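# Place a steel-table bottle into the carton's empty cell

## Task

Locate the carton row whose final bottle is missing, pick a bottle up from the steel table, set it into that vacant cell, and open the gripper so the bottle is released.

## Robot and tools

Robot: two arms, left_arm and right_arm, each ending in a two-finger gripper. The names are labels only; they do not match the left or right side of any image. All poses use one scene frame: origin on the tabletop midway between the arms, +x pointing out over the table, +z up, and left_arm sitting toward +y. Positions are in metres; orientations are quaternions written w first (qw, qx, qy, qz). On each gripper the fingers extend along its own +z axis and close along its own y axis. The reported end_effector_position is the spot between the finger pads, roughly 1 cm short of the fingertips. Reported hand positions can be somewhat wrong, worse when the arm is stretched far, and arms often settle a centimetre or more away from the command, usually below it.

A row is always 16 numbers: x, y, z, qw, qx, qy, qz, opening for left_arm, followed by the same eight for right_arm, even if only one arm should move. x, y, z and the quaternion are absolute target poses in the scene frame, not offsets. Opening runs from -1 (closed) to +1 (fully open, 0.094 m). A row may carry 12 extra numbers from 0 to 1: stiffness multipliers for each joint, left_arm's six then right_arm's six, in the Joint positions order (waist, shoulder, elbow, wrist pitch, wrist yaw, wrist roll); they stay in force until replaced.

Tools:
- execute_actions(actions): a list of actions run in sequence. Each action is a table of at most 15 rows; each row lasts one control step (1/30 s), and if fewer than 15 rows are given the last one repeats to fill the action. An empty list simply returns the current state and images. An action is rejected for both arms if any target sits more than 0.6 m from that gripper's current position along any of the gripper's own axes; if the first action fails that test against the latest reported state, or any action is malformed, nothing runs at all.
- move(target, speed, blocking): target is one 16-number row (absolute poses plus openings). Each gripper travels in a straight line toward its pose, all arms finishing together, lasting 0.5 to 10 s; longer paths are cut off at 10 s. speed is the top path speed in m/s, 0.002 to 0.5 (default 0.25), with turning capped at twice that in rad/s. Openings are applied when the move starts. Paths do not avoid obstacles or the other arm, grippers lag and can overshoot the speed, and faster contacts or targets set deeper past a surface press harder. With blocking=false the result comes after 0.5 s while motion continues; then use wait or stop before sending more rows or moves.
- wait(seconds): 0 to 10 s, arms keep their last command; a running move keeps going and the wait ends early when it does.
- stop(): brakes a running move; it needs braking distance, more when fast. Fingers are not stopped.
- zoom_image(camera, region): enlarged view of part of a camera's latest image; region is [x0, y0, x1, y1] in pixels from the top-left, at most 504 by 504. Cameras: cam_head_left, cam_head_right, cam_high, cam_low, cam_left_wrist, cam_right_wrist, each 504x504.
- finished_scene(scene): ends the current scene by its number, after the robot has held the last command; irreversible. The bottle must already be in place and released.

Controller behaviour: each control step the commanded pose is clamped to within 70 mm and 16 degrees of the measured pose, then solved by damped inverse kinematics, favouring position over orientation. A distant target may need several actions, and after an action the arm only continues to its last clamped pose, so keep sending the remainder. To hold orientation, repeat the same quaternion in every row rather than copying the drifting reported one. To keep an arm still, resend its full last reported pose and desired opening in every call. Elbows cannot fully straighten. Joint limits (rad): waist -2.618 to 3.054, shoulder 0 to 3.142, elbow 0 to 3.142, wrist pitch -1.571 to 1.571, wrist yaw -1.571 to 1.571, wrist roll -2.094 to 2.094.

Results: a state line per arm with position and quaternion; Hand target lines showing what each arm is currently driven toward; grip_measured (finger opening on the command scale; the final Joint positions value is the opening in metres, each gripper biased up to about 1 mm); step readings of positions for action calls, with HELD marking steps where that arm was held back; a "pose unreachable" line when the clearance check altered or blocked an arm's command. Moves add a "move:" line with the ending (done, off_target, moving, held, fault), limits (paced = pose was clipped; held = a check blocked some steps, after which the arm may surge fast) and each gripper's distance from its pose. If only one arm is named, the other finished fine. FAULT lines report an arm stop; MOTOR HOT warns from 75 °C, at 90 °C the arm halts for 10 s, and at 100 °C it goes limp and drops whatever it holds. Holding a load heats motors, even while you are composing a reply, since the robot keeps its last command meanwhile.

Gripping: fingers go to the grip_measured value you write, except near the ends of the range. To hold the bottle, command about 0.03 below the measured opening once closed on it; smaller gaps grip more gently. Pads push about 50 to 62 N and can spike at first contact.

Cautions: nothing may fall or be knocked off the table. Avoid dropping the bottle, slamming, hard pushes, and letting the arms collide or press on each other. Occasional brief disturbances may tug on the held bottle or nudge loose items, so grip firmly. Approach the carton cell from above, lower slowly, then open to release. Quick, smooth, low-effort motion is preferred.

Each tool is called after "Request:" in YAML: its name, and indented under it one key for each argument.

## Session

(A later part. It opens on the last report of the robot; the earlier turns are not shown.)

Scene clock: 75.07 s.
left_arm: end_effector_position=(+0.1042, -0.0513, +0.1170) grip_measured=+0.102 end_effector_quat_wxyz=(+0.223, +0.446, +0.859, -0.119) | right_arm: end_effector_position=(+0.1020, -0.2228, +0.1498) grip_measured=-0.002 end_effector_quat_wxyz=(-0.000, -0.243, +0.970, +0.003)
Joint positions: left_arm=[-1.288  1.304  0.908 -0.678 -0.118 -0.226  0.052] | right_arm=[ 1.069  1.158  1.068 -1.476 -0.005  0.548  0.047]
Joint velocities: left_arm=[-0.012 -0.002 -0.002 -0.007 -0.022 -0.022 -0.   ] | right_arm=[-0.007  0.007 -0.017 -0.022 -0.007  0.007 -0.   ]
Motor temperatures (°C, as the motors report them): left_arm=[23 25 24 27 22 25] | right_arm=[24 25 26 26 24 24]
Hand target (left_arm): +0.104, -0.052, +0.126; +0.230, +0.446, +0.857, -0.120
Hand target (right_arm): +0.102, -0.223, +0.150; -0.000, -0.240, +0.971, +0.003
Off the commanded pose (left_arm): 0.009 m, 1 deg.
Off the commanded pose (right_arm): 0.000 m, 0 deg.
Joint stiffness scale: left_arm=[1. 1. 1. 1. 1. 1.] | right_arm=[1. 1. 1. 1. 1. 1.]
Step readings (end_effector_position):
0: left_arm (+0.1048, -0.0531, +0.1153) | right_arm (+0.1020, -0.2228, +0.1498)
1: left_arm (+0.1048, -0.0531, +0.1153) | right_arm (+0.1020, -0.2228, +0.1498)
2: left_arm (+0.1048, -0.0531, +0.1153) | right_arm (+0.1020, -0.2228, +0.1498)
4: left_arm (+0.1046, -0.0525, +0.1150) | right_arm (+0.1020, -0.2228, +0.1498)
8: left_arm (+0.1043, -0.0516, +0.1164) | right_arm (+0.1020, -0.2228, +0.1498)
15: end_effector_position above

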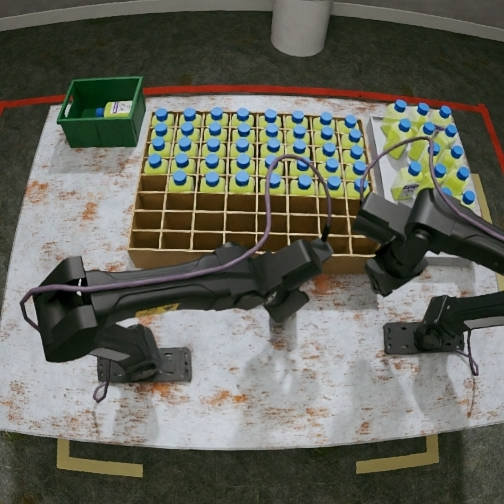

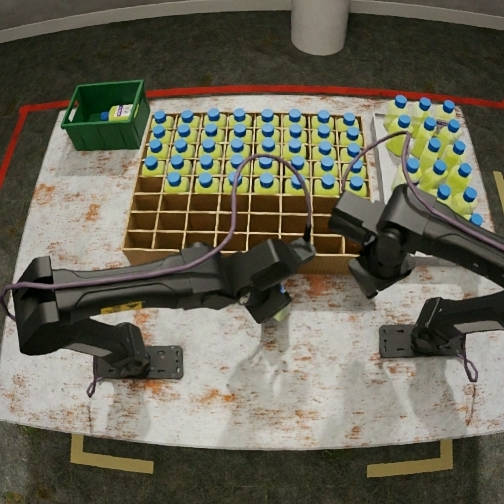

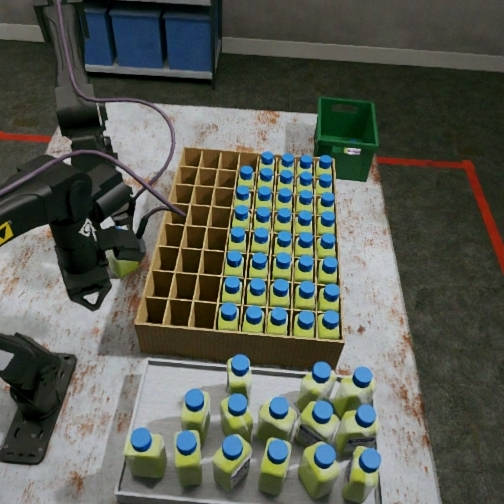

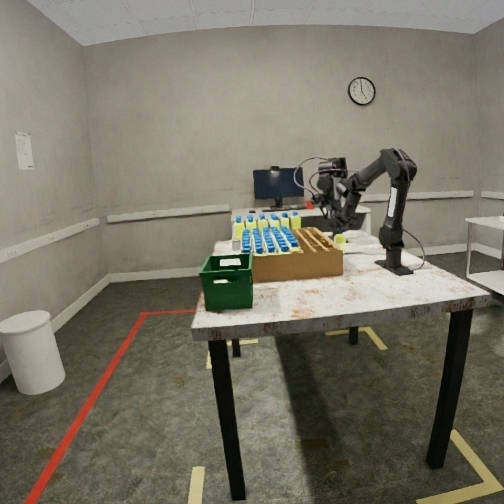

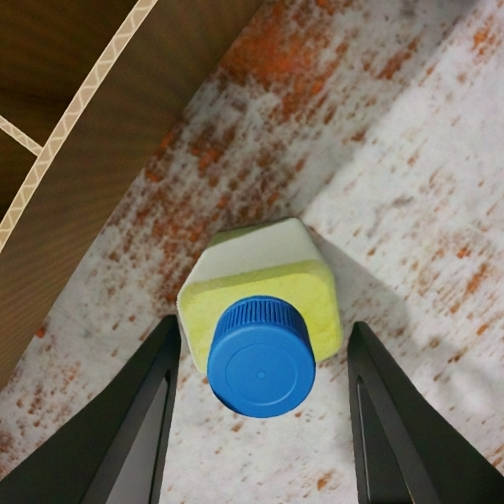

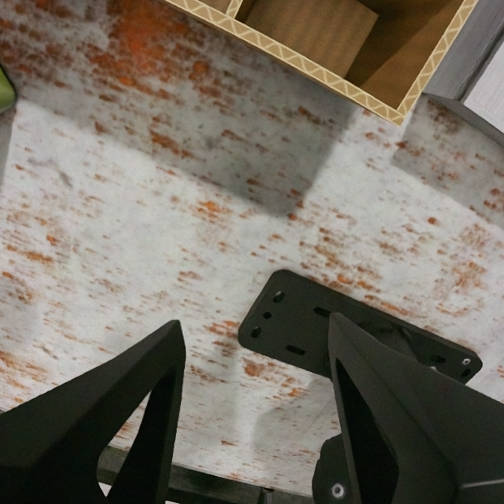

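Request:
execute_actions:
  actions:
    - [ [0.1045,-0.052,0.128,0.2296,0.4460,0.8568,-0.1195,0.1, 0.1020,-0.2228,0.1498,0.0,-0.240,0.971,0.003,0.0], [0.1045,-0.052,0.130,0.2296,0.4460,0.8568,-0.1195,0.1, 0.1020,-0.2228,0.1498,0.0,-0.240,0.971,0.003,0.0], [0.1045,-0.052,0.131,0.2296,0.4460,0.8568,-0.1195,0.1, 0.1020,-0.2228,0.1498,0.0,-0.240,0.971,0.003,0.0], [0.1045,-0.052,0.131,0.2296,0.4460,0.8568,-0.1195,0.0, 0.1020,-0.2228,0.1498,0.0,-0.240,0.971,0.003,0.0], [0.1045,-0.052,0.131,0.2296,0.4460,0.8568,-0.1195,-0.1, 0.1020,-0.2228,0.1498,0.0,-0.240,0.971,0.003,0.0], [0.1045,-0.052,0.131,0.2296,0.4460,0.8568,-0.1195,-0.2, 0.1020,-0.2228,0.1498,0.0,-0.240,0.971,0.003,0.0], [0.1045,-0.052,0.131,0.2296,0.4460,0.8568,-0.1195,-0.3, 0.1020,-0.2228,0.1498,0.0,-0.240,0.971,0.003,0.0], [0.1045,-0.052,0.131,0.2296,0.4460,0.8568,-0.1195,-0.38, 0.1020,-0.2228,0.1498,0.0,-0.240,0.971,0.003,0.0], [0.1045,-0.052,0.131,0.2296,0.4460,0.8568,-0.1195,-0.45, 0.1020,-0.2228,0.1498,0.0,-0.240,0.971,0.003,0.0], [0.1045,-0.052,0.131,0.2296,0.4460,0.8568,-0.1195,-0.52, 0.1020,-0.2228,0.1498,0.0,-0.240,0.971,0.003,0.0] ]

Scene clock: 77.27 s.
left_arm: end_effector_position=(+0.1046, -0.0519, +0.1218) grip_measured=-0.441 end_effector_quat_wxyz=(+0.223, +0.446, +0.859, -0.119) | right_arm: end_effector_position=(+0.1020, -0.2228, +0.1498) grip_measured=-0.002 end_effector_quat_wxyz=(-0.000, -0.243, +0.970, +0.003)
Joint positions: left_arm=[-1.288  1.304  0.927 -0.697 -0.119 -0.226  0.026] | right_arm=[ 1.069  1.158  1.068 -1.476 -0.005  0.548  0.047]
Joint velocities: left_arm=[-0.007  0.012 -0.017  0.022  0.037 -0.007 -0.002] | right_arm=[ 0.002  0.007  0.002 -0.066 -0.051 -0.081  0.001]
Motor temperatures (°C, as the motors report them): left_arm=[23 25 24 27 22 25] | right_arm=[24 25 26 26 24 24]
Hand target (left_arm): +0.104, -0.052, +0.131; +0.230, +0.446, +0.857, -0.120
Hand target (right_arm): +0.102, -0.223, +0.150; -0.000, -0.240, +0.971, +0.003
Off the commanded pose (left_arm): 0.009 m, 1 deg.
Off the commanded pose (right_arm): 0.000 m, 0 deg.
Joint stiffness scale: left_arm=[1. 1. 1. 1. 1. 1.] | right_arm=[1. 1. 1. 1. 1. 1.]
Step readings (end_effector_position):
0: left_arm (+0.1040, -0.0508, +0.1167) | right_arm (+0.1020, -0.2228, +0.1498)
1: left_arm (+0.1040, -0.0506, +0.1167) | right_arm (+0.1020, -0.2228, +0.1498)
2: left_arm (+0.1039, -0.0503, +0.1170) | right_arm (+0.1020, -0.2228, +0.1498)
4: left_arm (+0.1039, -0.0504, +0.1187) | right_arm (+0.1020, -0.2228, +0.1498)
8: left_arm (+0.1046, -0.0522, +0.1220) | right_arm (+0.1020, -0.2228, +0.1498)
15: end_effector_position above

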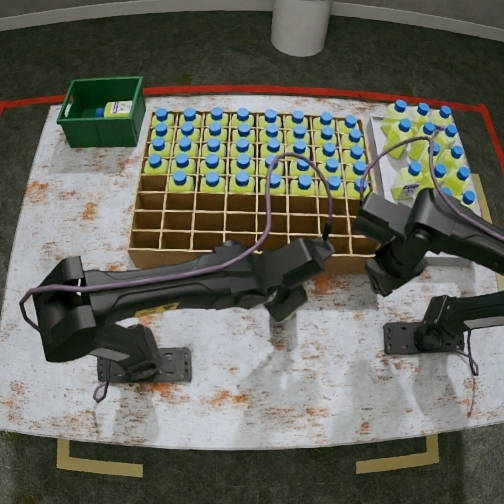

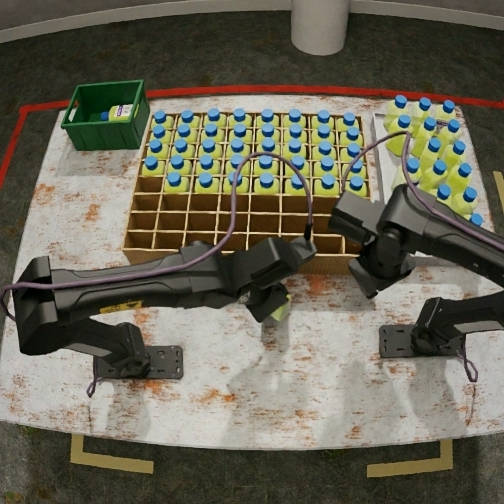

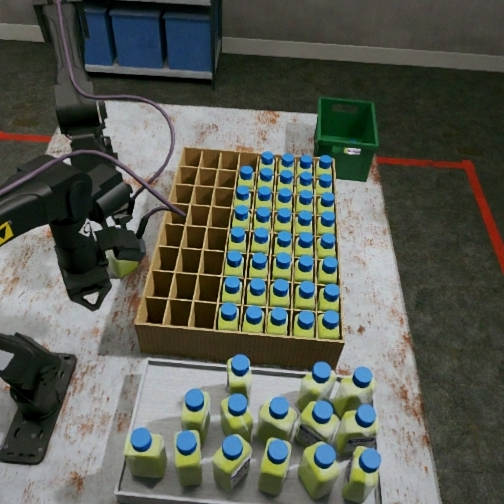

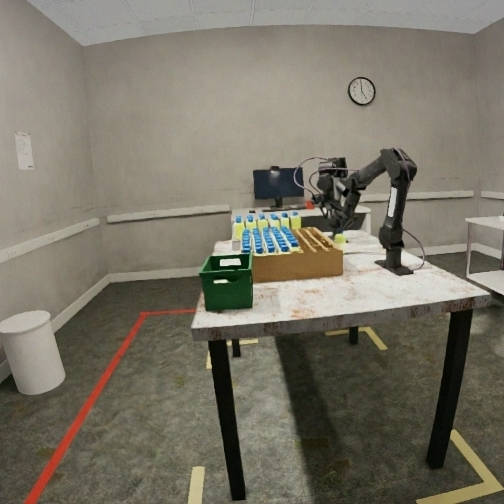

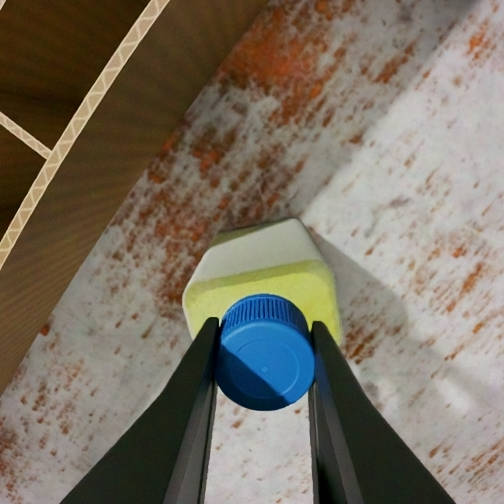

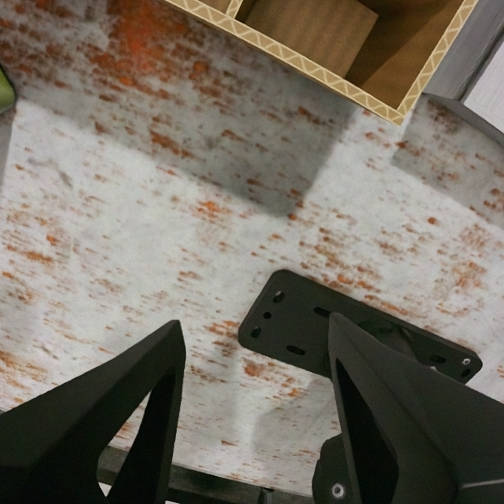

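Request:
execute_actions:
  actions:
    - [ [0.1050,-0.0502,0.1340,0.2296,0.4460,0.8568,-0.1195,-0.52, 0.1020,-0.2228,0.1498,0.0,-0.240,0.971,0.003,0.0], [0.1057,-0.0477,0.1383,0.2296,0.4460,0.8568,-0.1195,-0.52, 0.1020,-0.2228,0.1498,0.0,-0.240,0.971,0.003,0.0], [0.1067,-0.0444,0.1437,0.2296,0.4460,0.8568,-0.1195,-0.52, 0.1020,-0.2228,0.1498,0.0,-0.240,0.971,0.003,0.0], [0.1078,-0.0405,0.1504,0.2296,0.4460,0.8568,-0.1195,-0.52, 0.1020,-0.2228,0.1498,0.0,-0.240,0.971,0.003,0.0], [0.1090,-0.0362,0.1576,0.2310,0.4384,0.8606,-0.1176,-0.52, 0.1020,-0.2228,0.1498,0.0,-0.240,0.971,0.003,0.0], [0.1102,-0.0318,0.1649,0.2323,0.4306,0.8644,-0.1157,-0.52, 0.1020,-0.2228,0.1498,0.0,-0.240,0.971,0.003,0.0], [0.1115,-0.0275,0.1721,0.2337,0.4229,0.8681,-0.1138,-0.52, 0.1020,-0.2228,0.1498,0.0,-0.240,0.971,0.003,0.0], [0.1127,-0.0232,0.1794,0.2350,0.4152,0.8717,-0.1119,-0.52, 0.1020,-0.2228,0.1498,0.0,-0.240,0.971,0.003,0.0], [0.1139,-0.0189,0.1867,0.2363,0.4074,0.8752,-0.1100,-0.52, 0.1020,-0.2228,0.1498,0.0,-0.240,0.971,0.003,0.0], [0.1152,-0.0146,0.1939,0.2376,0.3995,0.8787,-0.1080,-0.52, 0.1020,-0.2228,0.1498,0.0,-0.240,0.971,0.003,0.0], [0.1164,-0.0102,0.2012,0.2389,0.3918,0.8821,-0.1061,-0.52, 0.1020,-0.2228,0.1498,0.0,-0.240,0.971,0.003,0.0], [0.1176,-0.0059,0.2084,0.2401,0.3839,0.8855,-0.1041,-0.52, 0.1020,-0.2228,0.1498,0.0,-0.240,0.971,0.003,0.0], [0.1189,-0.0016,0.2157,0.2414,0.3760,0.8888,-0.1021,-0.52, 0.1020,-0.2228,0.1498,0.0,-0.240,0.971,0.003,0.0], [0.1201,0.0027,0.2230,0.2427,0.3680,0.8920,-0.1001,-0.52, 0.1020,-0.2228,0.1498,0.0,-0.240,0.971,0.003,0.0], [0.1213,0.0070,0.2302,0.2438,0.3601,0.8950,-0.0981,-0.52, 0.1020,-0.2228,0.1498,0.0,-0.240,0.971,0.003,0.0] ]
    - [ [0.1225,0.0114,0.2375,0.2450,0.3521,0.8981,-0.0961,-0.52, 0.1020,-0.2228,0.1498,0.0,-0.240,0.971,0.003,0.0], [0.1238,0.0157,0.2447,0.2463,0.3442,0.9011,-0.0941,-0.52, 0.1020,-0.2228,0.1498,0.0,-0.240,0.971,0.003,0.0], [0.1250,0.0200,0.2520,0.2474,0.3361,0.9040,-0.0920,-0.52, 0.1020,-0.2228,0.1498,0.0,-0.240,0.971,0.003,0.0], [0.1305,0.0256,0.2522,0.2485,0.3281,0.9069,-0.0899,-0.52, 0.1020,-0.2228,0.1498,0.0,-0.240,0.971,0.003,0.0], [0.1359,0.0313,0.2524,0.2497,0.3200,0.9096,-0.0878,-0.52, 0.1020,-0.2228,0.1498,0.0,-0.240,0.971,0.003,0.0], [0.1414,0.0369,0.2526,0.2508,0.3118,0.9124,-0.0857,-0.52, 0.1020,-0.2228,0.1498,0.0,-0.240,0.971,0.003,0.0], [0.1469,0.0425,0.2528,0.2519,0.3037,0.9150,-0.0836,-0.52, 0.1020,-0.2228,0.1498,0.0,-0.240,0.971,0.003,0.0], [0.1523,0.0481,0.2529,0.2530,0.2956,0.9175,-0.0815,-0.52, 0.1020,-0.2228,0.1498,0.0,-0.240,0.971,0.003,0.0], [0.1578,0.0538,0.2531,0.2540,0.2874,0.9200,-0.0794,-0.52, 0.1020,-0.2228,0.1498,0.0,-0.240,0.971,0.003,0.0], [0.1633,0.0594,0.2533,0.2551,0.2792,0.9225,-0.0772,-0.52, 0.1020,-0.2228,0.1498,0.0,-0.240,0.971,0.003,0.0], [0.1688,0.0650,0.2535,0.2561,0.2710,0.9248,-0.0751,-0.52, 0.1020,-0.2228,0.1498,0.0,-0.240,0.971,0.003,0.0], [0.1742,0.0706,0.2537,0.2571,0.2628,0.9271,-0.0729,-0.52, 0.1020,-0.2228,0.1498,0.0,-0.240,0.971,0.003,0.0], [0.1797,0.0763,0.2539,0.2581,0.2546,0.9293,-0.0707,-0.52, 0.1020,-0.2228,0.1498,0.0,-0.240,0.971,0.003,0.0], [0.1852,0.0819,0.2541,0.2591,0.2462,0.9314,-0.0685,-0.52, 0.1020,-0.2228,0.1498,0.0,-0.240,0.971,0.003,0.0], [0.1906,0.0875,0.2543,0.2600,0.2379,0.9334,-0.0663,-0.52, 0.1020,-0.2228,0.1498,0.0,-0.240,0.971,0.003,0.0] ]
    - [ [0.1961,0.0931,0.2544,0.2610,0.2296,0.9355,-0.0641,-0.52, 0.1020,-0.2228,0.1498,0.0,-0.240,0.971,0.003,0.0], [0.2016,0.0988,0.2546,0.2618,0.2213,0.9373,-0.0618,-0.52, 0.1020,-0.2228,0.1498,0.0,-0.240,0.971,0.003,0.0], [0.2070,0.1044,0.2548,0.2627,0.2130,0.9391,-0.0596,-0.52, 0.1020,-0.2228,0.1498,0.0,-0.240,0.971,0.003,0.0], [0.2125,0.1100,0.2550,0.2636,0.2046,0.9409,-0.0573,-0.52, 0.1020,-0.2228,0.1498,0.0,-0.240,0.971,0.003,0.0], [0.2180,0.1156,0.2552,0.2644,0.1963,0.9426,-0.0551,-0.52, 0.1020,-0.2228,0.1498,0.0,-0.240,0.971,0.003,0.0], [0.2234,0.1213,0.2554,0.2653,0.1879,0.9442,-0.0528,-0.52, 0.1020,-0.2228,0.1498,0.0,-0.240,0.971,0.003,0.0], [0.2289,0.1269,0.2556,0.2662,0.1795,0.9458,-0.0505,-0.52, 0.1020,-0.2228,0.1498,0.0,-0.240,0.971,0.003,0.0], [0.2344,0.1325,0.2558,0.2669,0.1711,0.9472,-0.0482,-0.52, 0.1020,-0.2228,0.1498,0.0,-0.240,0.971,0.003,0.0], [0.2398,0.1381,0.2559,0.2677,0.1627,0.9485,-0.0459,-0.52, 0.1020,-0.2228,0.1498,0.0,-0.240,0.971,0.003,0.0], [0.2453,0.1438,0.2561,0.2685,0.1543,0.9499,-0.0436,-0.52, 0.1020,-0.2228,0.1498,0.0,-0.240,0.971,0.003,0.0], [0.2508,0.1494,0.2563,0.2691,0.1459,0.9510,-0.0413,-0.52, 0.1020,-0.2228,0.1498,0.0,-0.240,0.971,0.003,0.0], [0.2563,0.1550,0.2565,0.2699,0.1374,0.9522,-0.0389,-0.52, 0.1020,-0.2228,0.1498,0.0,-0.240,0.971,0.003,0.0], [0.2617,0.1606,0.2567,0.2706,0.1289,0.9533,-0.0366,-0.52, 0.1020,-0.2228,0.1498,0.0,-0.240,0.971,0.003,0.0], [0.2672,0.1663,0.2569,0.2712,0.1205,0.9543,-0.0343,-0.52, 0.1020,-0.2228,0.1498,0.0,-0.240,0.971,0.003,0.0], [0.2727,0.1719,0.2571,0.2719,0.1120,0.9553,-0.0319,-0.52, 0.1020,-0.2228,0.1498,0.0,-0.240,0.971,0.003,0.0] ]
    - [ [0.2781,0.1775,0.2573,0.2726,0.1036,0.9561,-0.0295,-0.52, 0.1020,-0.2228,0.1498,0.0,-0.240,0.971,0.003,0.0], [0.2836,0.1831,0.2574,0.2732,0.0951,0.9569,-0.0271,-0.52, 0.1020,-0.2228,0.1498,0.0,-0.240,0.971,0.003,0.0], [0.2891,0.1888,0.2576,0.2738,0.0865,0.9576,-0.0247,-0.52, 0.1020,-0.2228,0.1498,0.0,-0.240,0.971,0.003,0.0], [0.2945,0.1944,0.2578,0.2744,0.0781,0.9582,-0.0224,-0.52, 0.1020,-0.2228,0.1498,0.0,-0.240,0.971,0.003,0.0], [0.3000,0.2000,0.2580,0.2749,0.0696,0.9588,-0.0200,-0.52, 0.1020,-0.2228,0.1498,0.0,-0.240,0.971,0.003,0.0], [0.307,0.202,0.2580,0.2749,0.0696,0.9588,-0.0200,-0.52, 0.1020,-0.2228,0.1498,0.0,-0.240,0.971,0.003,0.0], [0.314,0.204,0.2580,0.2749,0.0696,0.9588,-0.0200,-0.52, 0.1020,-0.2228,0.1498,0.0,-0.240,0.971,0.003,0.0], [0.321,0.204,0.2580,0.2749,0.0696,0.9588,-0.0200,-0.52, 0.1020,-0.2228,0.1498,0.0,-0.240,0.971,0.003,0.0], [0.328,0.204,0.2580,0.2749,0.0696,0.9588,-0.0200,-0.52, 0.1020,-0.2228,0.1498,0.0,-0.240,0.971,0.003,0.0], [0.334,0.204,0.2580,0.2749,0.0696,0.9588,-0.0200,-0.52, 0.1020,-0.2228,0.1498,0.0,-0.240,0.971,0.003,0.0], [0.340,0.204,0.2580,0.2749,0.0696,0.9588,-0.0200,-0.52, 0.1020,-0.2228,0.1498,0.0,-0.240,0.971,0.003,0.0], [0.345,0.204,0.2580,0.2749,0.0696,0.9588,-0.0200,-0.52, 0.1020,-0.2228,0.1498,0.0,-0.240,0.971,0.003,0.0], [0.349,0.204,0.2580,0.2749,0.0696,0.9588,-0.0200,-0.52, 0.1020,-0.2228,0.1498,0.0,-0.240,0.971,0.003,0.0], [0.352,0.204,0.2580,0.2749,0.0696,0.9588,-0.0200,-0.52, 0.1020,-0.2228,0.1498,0.0,-0.240,0.971,0.003,0.0], [0.354,0.204,0.2580,0.2749,0.0696,0.9588,-0.0200,-0.52, 0.1020,-0.2228,0.1498,0.0,-0.240,0.971,0.003,0.0] ]

Request:
execute_actions:
  actions: []

Scene clock: 98.20 s.
left_arm: end_effector_position=(+0.3392, +0.2041, +0.2474) grip_measured=-0.441 end_effector_quat_wxyz=(+0.254, +0.067, +0.965, -0.012) | right_arm: end_effector_position=(+0.1020, -0.2228, +0.1498) grip_measured=-0.002 end_effector_quat_wxyz=(-0.000, -0.243, +0.970, +0.003)
Joint positions: left_arm=[-0.164  1.524  1.613 -1.147  0.013  0.045  0.026] | right_arm=[ 1.069  1.158  1.068 -1.476 -0.005  0.548  0.047]
Joint velocities: left_arm=[0.012 0.427 0.344 0.139 0.066 0.007 0.001] | right_arm=[-0.007 -0.002 -0.007  0.022 -0.037 -0.007 -0.   ]
Motor temperatures (°C, as the motors report them): left_arm=[23 25 25 27 22 25] | right_arm=[24 24 26 26 24 24]
Hand target (left_arm): +0.352, +0.205, +0.260; +0.275, +0.070, +0.959, -0.017
Hand target (right_arm): +0.102, -0.223, +0.150; -0.000, -0.240, +0.971, +0.003
Off the commanded pose (left_arm): 0.018 m, 3 deg.
Off the commanded pose (right_arm): 0.000 m, 0 deg.
Joint stiffness scale: left_arm=[1. 1. 1. 1. 1. 1.] | right_arm=[1. 1. 1. 1. 1. 1.]
Step readings (end_effector_position; steps 1 to 15: 1st action; 16 to 30: 2nd action; 31 to 45: 3rd action; 46 to 60: 4th action):
0: left_arm (+0.1046, -0.0519, +0.1218) | right_arm (+0.1020, -0.2228, +0.1498)
1: left_arm (+0.1045, -0.0517, +0.1217) | right_arm (+0.1020, -0.2228, +0.1498)
2: left_arm (+0.1044, -0.0513, +0.1224) | right_arm (+0.1020, -0.2228, +0.1498)
4: left_arm (+0.1031, -0.0472, +0.1247) | right_arm (+0.1020, -0.2228, +0.1498)
8: left_arm (+0.1054, -0.0349, +0.1460) | right_arm (+0.1020, -0.2228, +0.1498)
15: left_arm (+0.1167, -0.0160, +0.2093) | right_arm (+0.1020, -0.2228, +0.1498)
16: left_arm (+0.1183, -0.0125, +0.2174) | right_arm (+0.1020, -0.2228, +0.1498)
17: left_arm (+0.1199, -0.0090, +0.2251) | right_arm (+0.1020, -0.2228, +0.1498)
19: left_arm (+0.1239, -0.0018, +0.2392) | right_arm (+0.1020, -0.2228, +0.1498)
23: left_arm (+0.1426, +0.0225, +0.2491) | right_arm (+0.1020, -0.2228, +0.1498)
30: left_arm (+0.1809, +0.0765, +0.2440) | right_arm (+0.1020, -0.2228, +0.1498)
31: left_arm (+0.1860, +0.0833, +0.2438) | right_arm (+0.1020, -0.2228, +0.1498)
32: left_arm (+0.1909, +0.0904, +0.2437) | right_arm (+0.1020, -0.2228, +0.1498)
34: left_arm (+0.1999, +0.1046, +0.2434) | right_arm (+0.1020, -0.2228, +0.1498)
38: left_arm (+0.2162, +0.1303, +0.2447) | right_arm (+0.1020, -0.2228, +0.1498)
45: left_arm (+0.2507, +0.1676, +0.2461) | right_arm (+0.1020, -0.2228, +0.1498)
46: left_arm (+0.2558, +0.1728, +0.2460) | right_arm (+0.1020, -0.2228, +0.1498)
47: left_arm (+0.2612, +0.1783, +0.2459) | right_arm (+0.1020, -0.2228, +0.1498)
49: left_arm (+0.2722, +0.1891, +0.2460) | right_arm (+0.1020, -0.2228, +0.1498)
53: left_arm (+0.2950, +0.2059, +0.2470) | right_arm (+0.1020, -0.2228, +0.1498)
60: end_effector_position above

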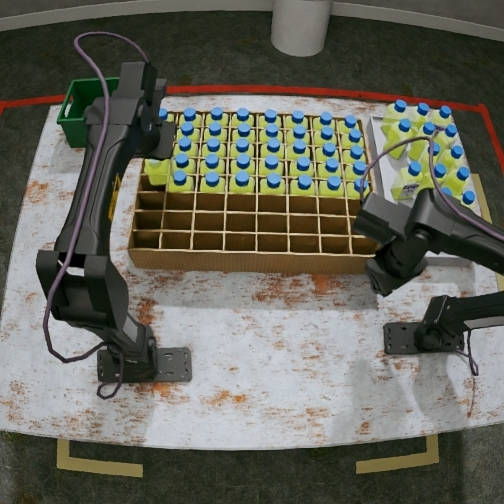

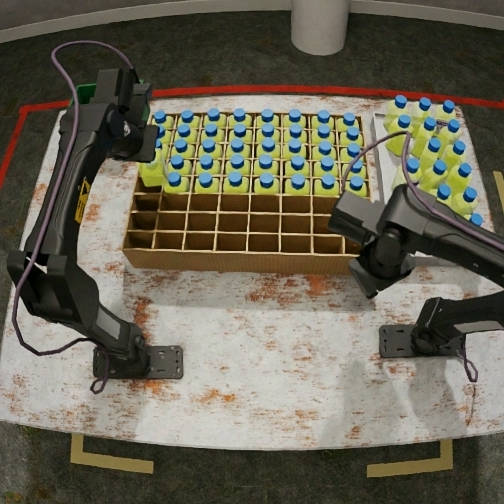

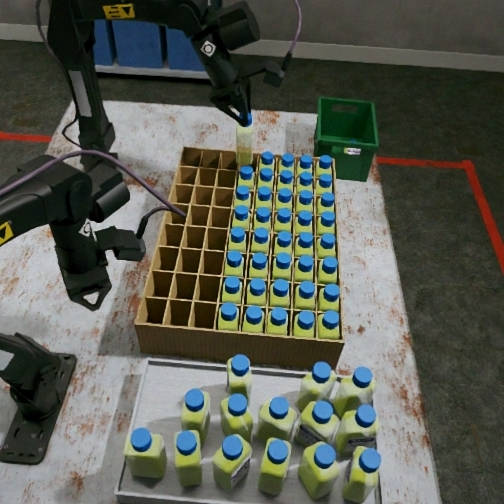

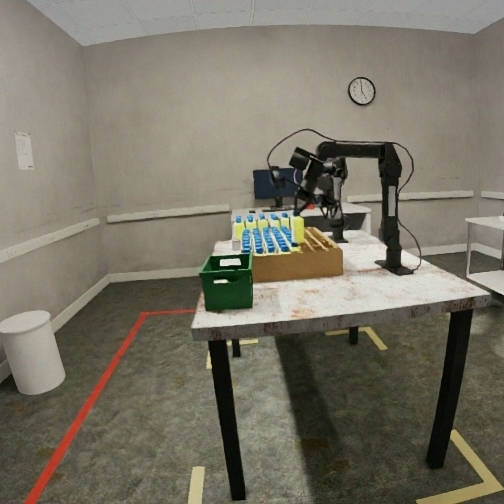

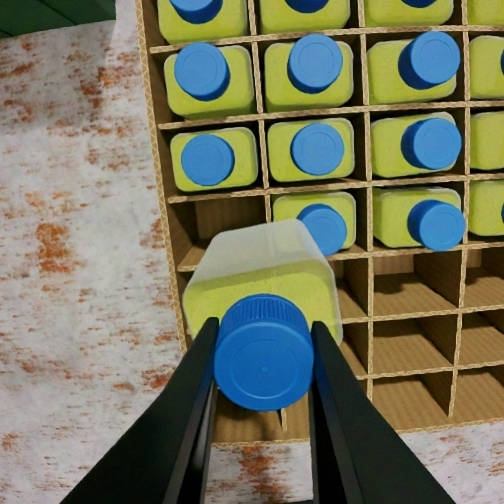

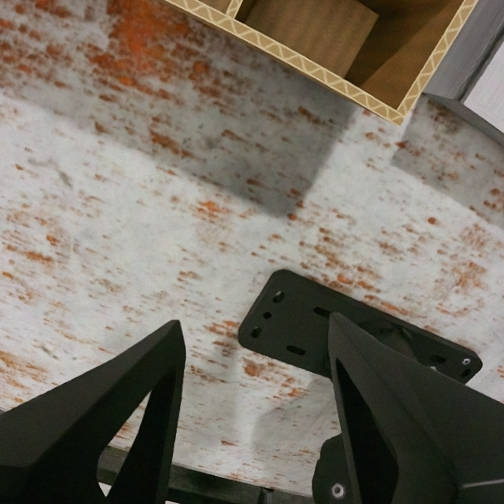

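Scene clock: 98.20 s.
left_arm: end_effector_position=(+0.3392, +0.2041, +0.2474) grip_measured=-0.441 end_effector_quat_wxyz=(+0.254, +0.067, +0.965, -0.012) | right_arm: end_effector_position=(+0.1020, -0.2228, +0.1498) grip_measured=-0.002 end_effector_quat_wxyz=(-0.000, -0.243, +0.970, +0.003)
Joint positions: left_arm=[-0.164  1.524  1.613 -1.147  0.013  0.045  0.026] | right_arm=[ 1.069  1.158  1.068 -1.476 -0.005  0.548  0.047]
Joint velocities: left_arm=[0.012 0.427 0.344 0.139 0.066 0.007 0.001] | right_arm=[-0.007 -0.002 -0.007  0.022 -0.037 -0.007 -0.   ]
Motor temperatures (°C, as the motors report them): left_arm=[23 25 25 27 22 25] | right_arm=[24 24 26 26 24 24]
Hand target (left_arm): +0.352, +0.205, +0.260; +0.275, +0.070, +0.959, -0.017
Hand target (right_arm): +0.102, -0.223, +0.150; -0.000, -0.240, +0.971, +0.003
Off the commanded pose (left_arm): 0.018 m, 3 deg.
Off the commanded pose (right_arm): 0.000 m, 0 deg.
Joint stiffness scale: left_arm=[1. 1. 1. 1. 1. 1.] | right_arm=[1. 1. 1. 1. 1. 1.]

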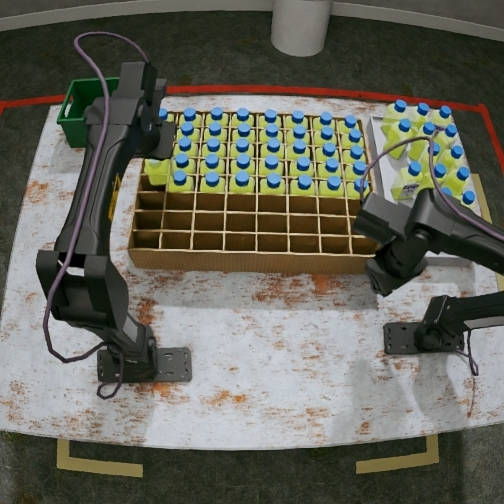

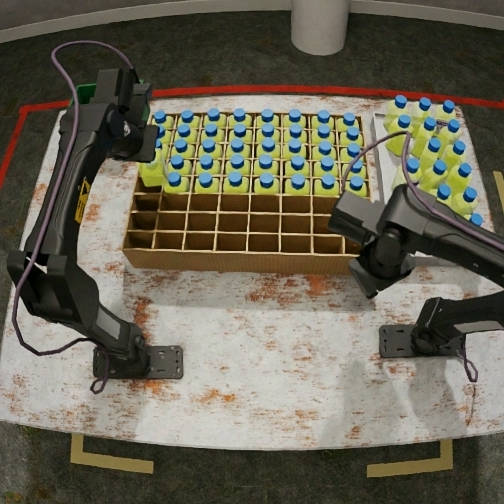

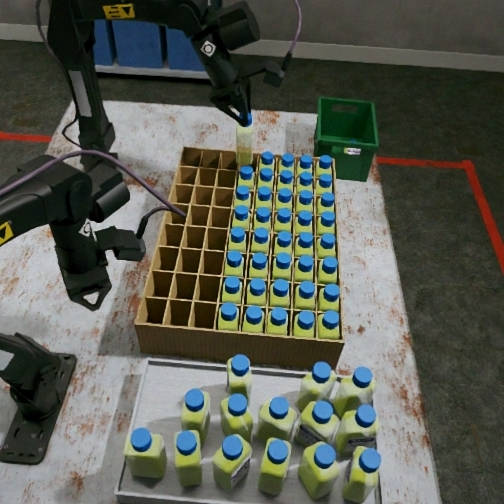

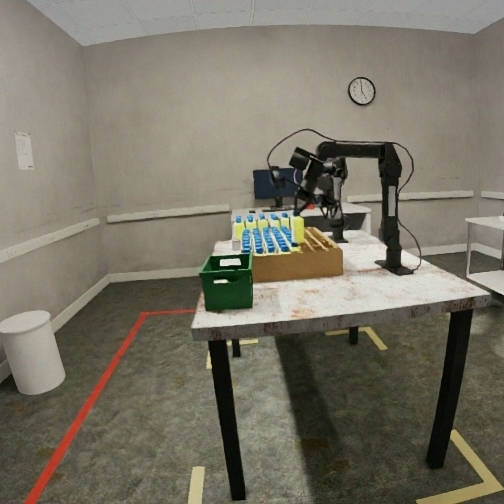

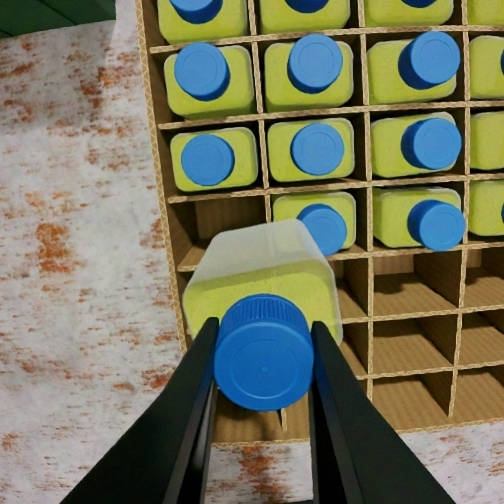

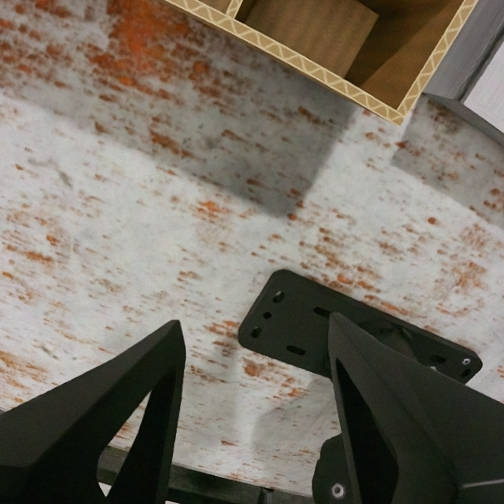

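Request:
execute_actions:
  actions: []

Scene clock: 99.87 s.
left_arm: end_effector_position=(+0.3464, +0.2024, +0.2455) grip_measured=-0.441 end_effector_quat_wxyz=(+0.254, +0.071, +0.964, -0.015) | right_arm: end_effector_position=(+0.1020, -0.2228, +0.1498) grip_measured=-0.002 end_effector_quat_wxyz=(-0.000, -0.243, +0.970, +0.003)
Joint positions: left_arm=[-0.163  1.548  1.628 -1.136  0.022  0.053  0.026] | right_arm=[ 1.069  1.158  1.068 -1.476 -0.005  0.548  0.047]
Joint velocities: left_arm=[-0.007  0.012 -0.007 -0.007  0.037 -0.081  0.001] | right_arm=[-0.012 -0.012 -0.007  0.125  0.022  0.007  0.001]
Motor temperatures (°C, as the motors report them): left_arm=[23 25 25 27 22 25] | right_arm=[24 24 26 26 24 24]
Hand target (left_arm): +0.352, +0.205, +0.260; +0.275, +0.070, +0.959, -0.017
Hand target (right_arm): +0.102, -0.223, +0.150; -0.000, -0.240, +0.971, +0.003
Off the commanded pose (left_arm): 0.015 m, 3 deg.
Off the commanded pose (right_arm): 0.000 m, 0 deg.
Joint stiffness scale: left_arm=[1. 1. 1. 1. 1. 1.] | right_arm=[1. 1. 1. 1. 1. 1.]

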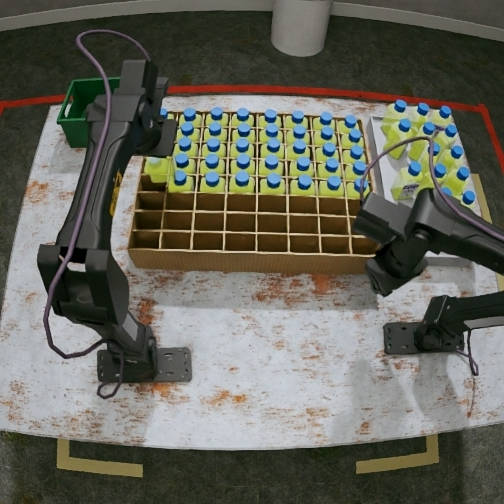

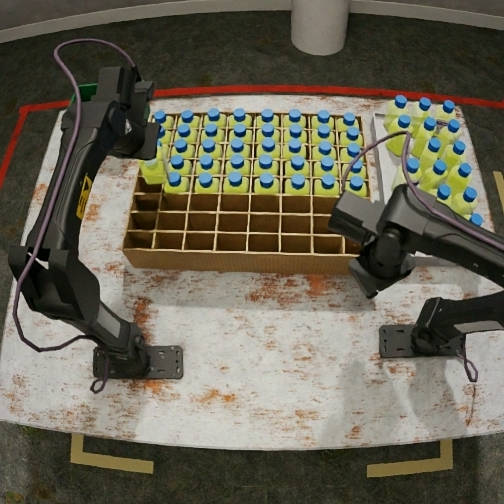

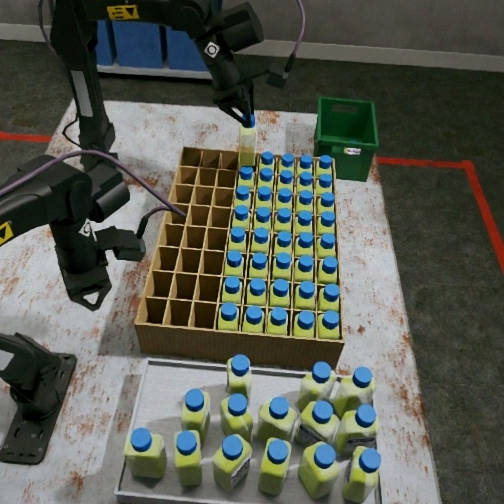

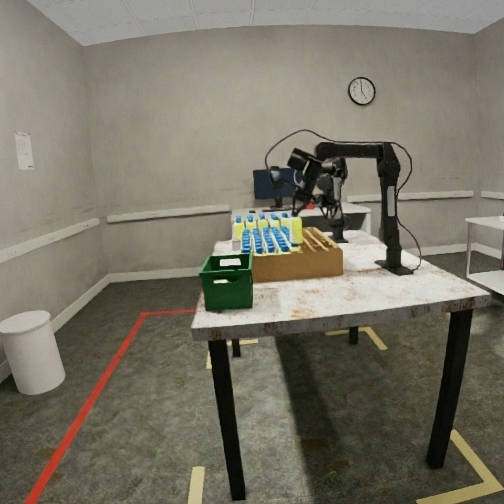

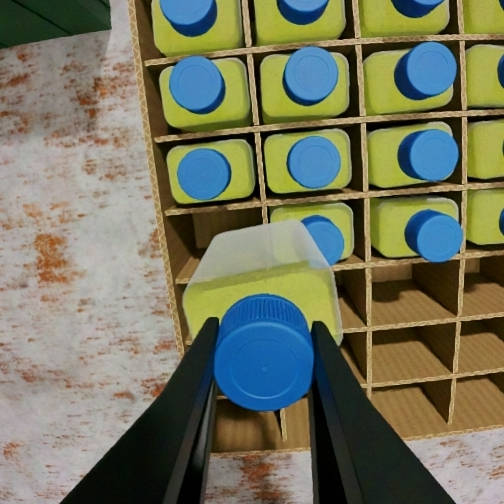

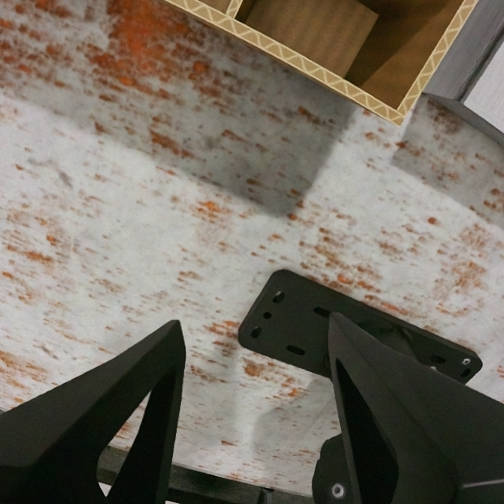

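Request:
zoom_image:
  camera: "cam_left_wrist"
  region: [120, 120, 400, 400]

Request:
zoom_image:
  camera: "cam_head_left"
  region: [110, 100, 250, 240]

Request:
zoom_image:
  camera: "cam_high"
  region: [170, 100, 350, 280]

Region (120, 120, 400, 400) of cam_left_wrist's 504x504 image, scaled by 1.800, with more detail than that image has.

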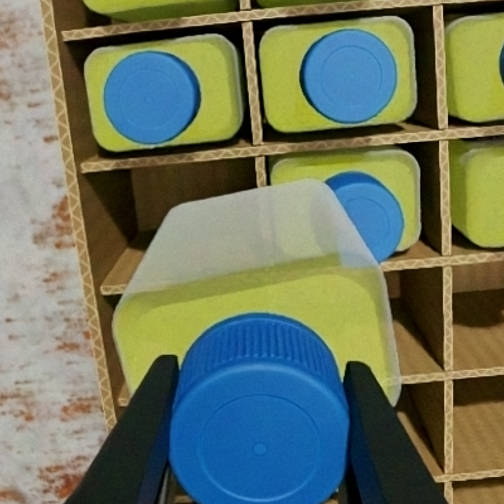

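Region (110, 100, 250, 240) of cam_head_left's 504x504 image, scaled by 3.600, with more detail than that image has.

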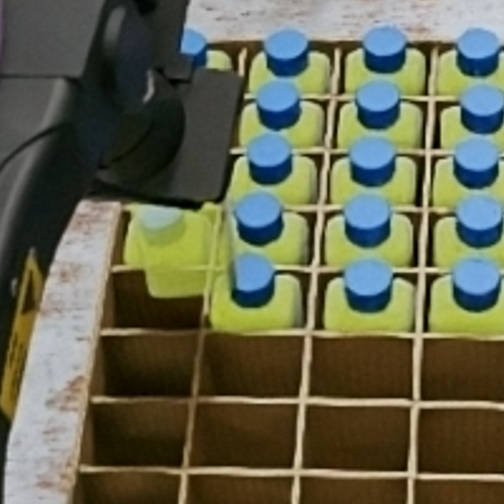

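Region (170, 100, 350, 280) of cam_high's 504x504 image, scaled by 2.800, with more detail than that image has.

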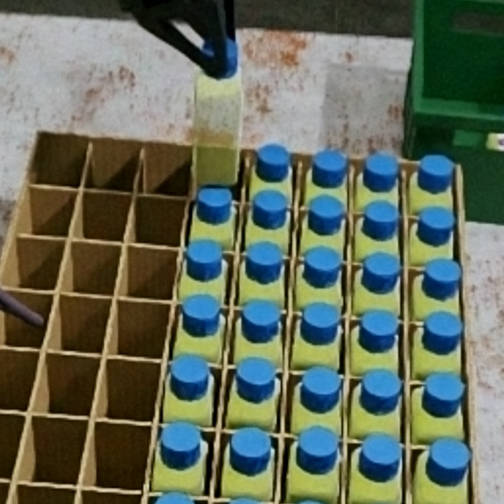

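Request:
move:
  target: [0.365, 0.232, 0.257, 0.2740, 0.1038, 0.9557, -0.0298, -0.52, 0.1020, -0.2228, 0.1498, 0.0, -0.240, 0.971, 0.003, 0.0]
  speed: 0.07

Request:
zoom_image:
  camera: "cam_left_wrist"
  region: [120, 120, 400, 400]

Scene clock: 110.37 s.
left_arm: end_effector_position=(+0.3591, +0.2308, +0.2485) grip_measured=-0.441 end_effector_quat_wxyz=(+0.261, +0.102, +0.960, -0.025) | right_arm: end_effector_position=(+0.1020, -0.2228, +0.1498) grip_measured=-0.002 end_effector_quat_wxyz=(-0.000, -0.243, +0.970, +0.003)
Joint positions: left_arm=[-0.043  1.588  1.674 -1.137  0.117  0.212  0.026] | right_arm=[ 1.069  1.158  1.068 -1.476 -0.005  0.548  0.047]
Joint velocities: left_arm=[-0.007 -0.002 -0.017 -0.007  0.007  0.007  0.   ] | right_arm=[-0.022 -0.012 -0.007 -0.007  0.007 -0.037 -0.   ]
Motor temperatures (°C, as the motors report them): left_arm=[23 26 26 28 22 25] | right_arm=[24 24 26 26 24 24]
Hand target (left_arm): +0.364, +0.232, +0.257; +0.274, +0.104, +0.956, -0.028
Hand target (right_arm): +0.102, -0.223, +0.150; -0.000, -0.240, +0.971, +0.003
Off the commanded pose (left_arm): 0.010 m, 2 deg.
Off the commanded pose (right_arm): 0.000 m, 0 deg.
Joint stiffness scale: left_arm=[1. 1. 1. 1. 1. 1.] | right_arm=[1. 1. 1. 1. 1. 1.]
move: done

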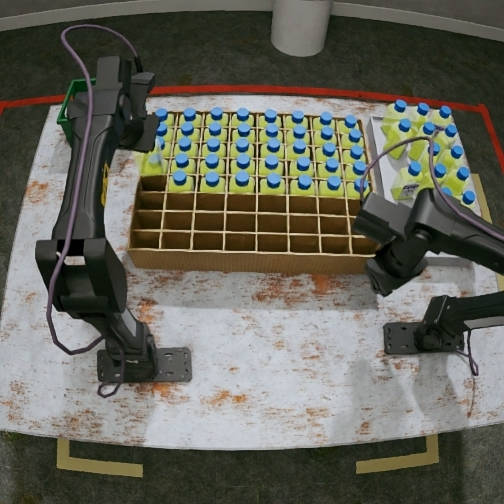

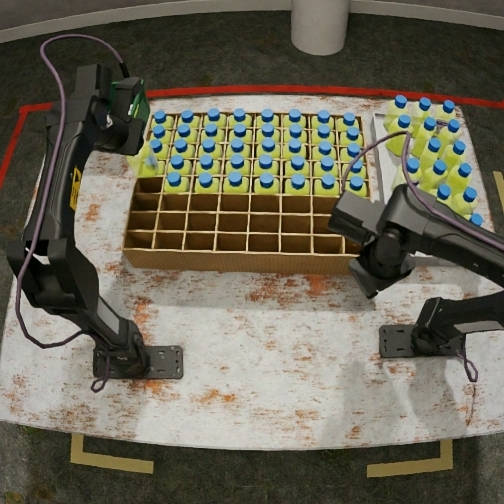

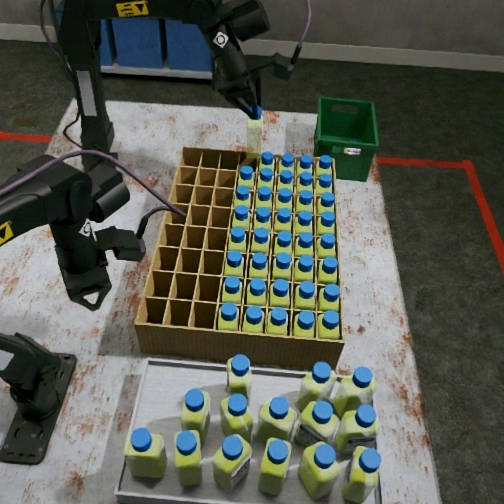

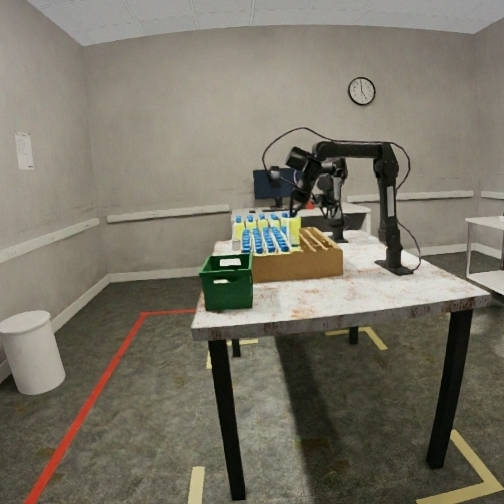

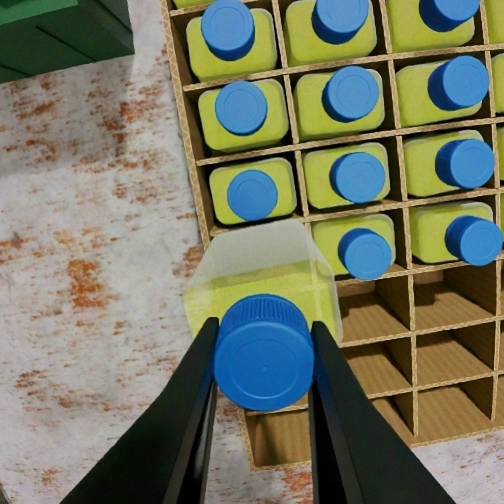

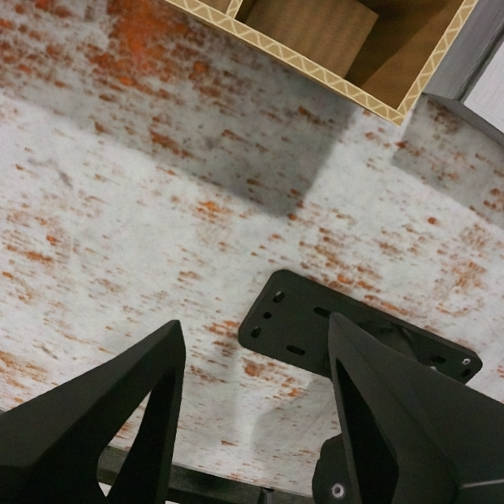

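Region (120, 120, 400, 400) of cam_left_wrist's 504x504 image, scaled by 1.800, with more detail than that image has.

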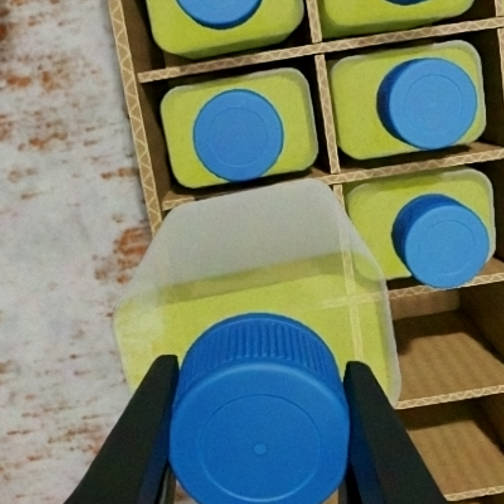

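Request:
zoom_image:
  camera: "cam_high"
  region: [180, 100, 340, 260]

Request:
zoom_image:
  camera: "cam_low"
  region: [220, 180, 360, 290]

Region (180, 100, 340, 260) of cam_high's 504x504 image, scaled by 3.150, with more detail than that image has.

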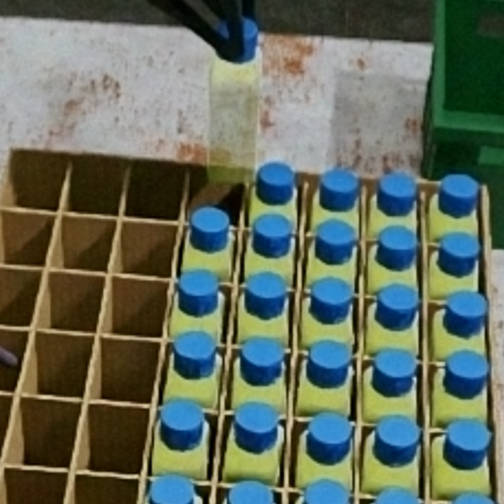

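Region (220, 180, 360, 290) of cam_low's 504x504 image, scaled by 3.600, with more detail than that image has; it fills the top 396 rows of this view, and the rest is white.

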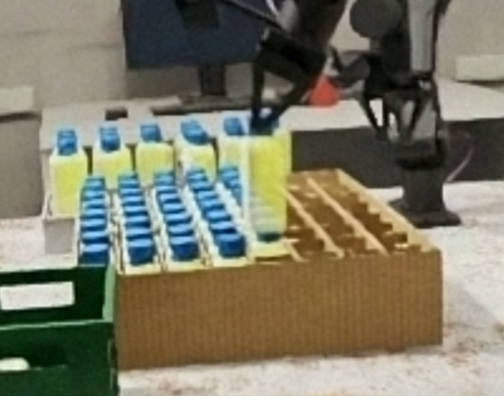

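Request:
zoom_image:
  camera: "cam_low"
  region: [240, 200, 320, 270]

Request:
zoom_image:
  camera: "cam_head_right"
  region: [110, 110, 230, 230]

Region (240, 200, 320, 270) of cam_low's 504x504 image, scaled by 6.300, with more detail than that image has; it fills the top 441 rows of this view, and the rest is white.

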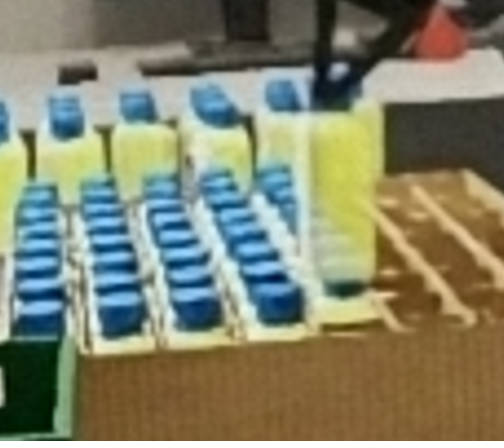

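Region (110, 110, 230, 230) of cam_head_right's 504x504 image, scaled by 4.200, with more detail than that image has.

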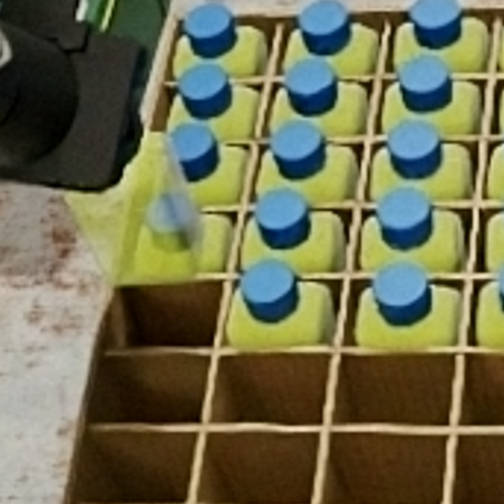

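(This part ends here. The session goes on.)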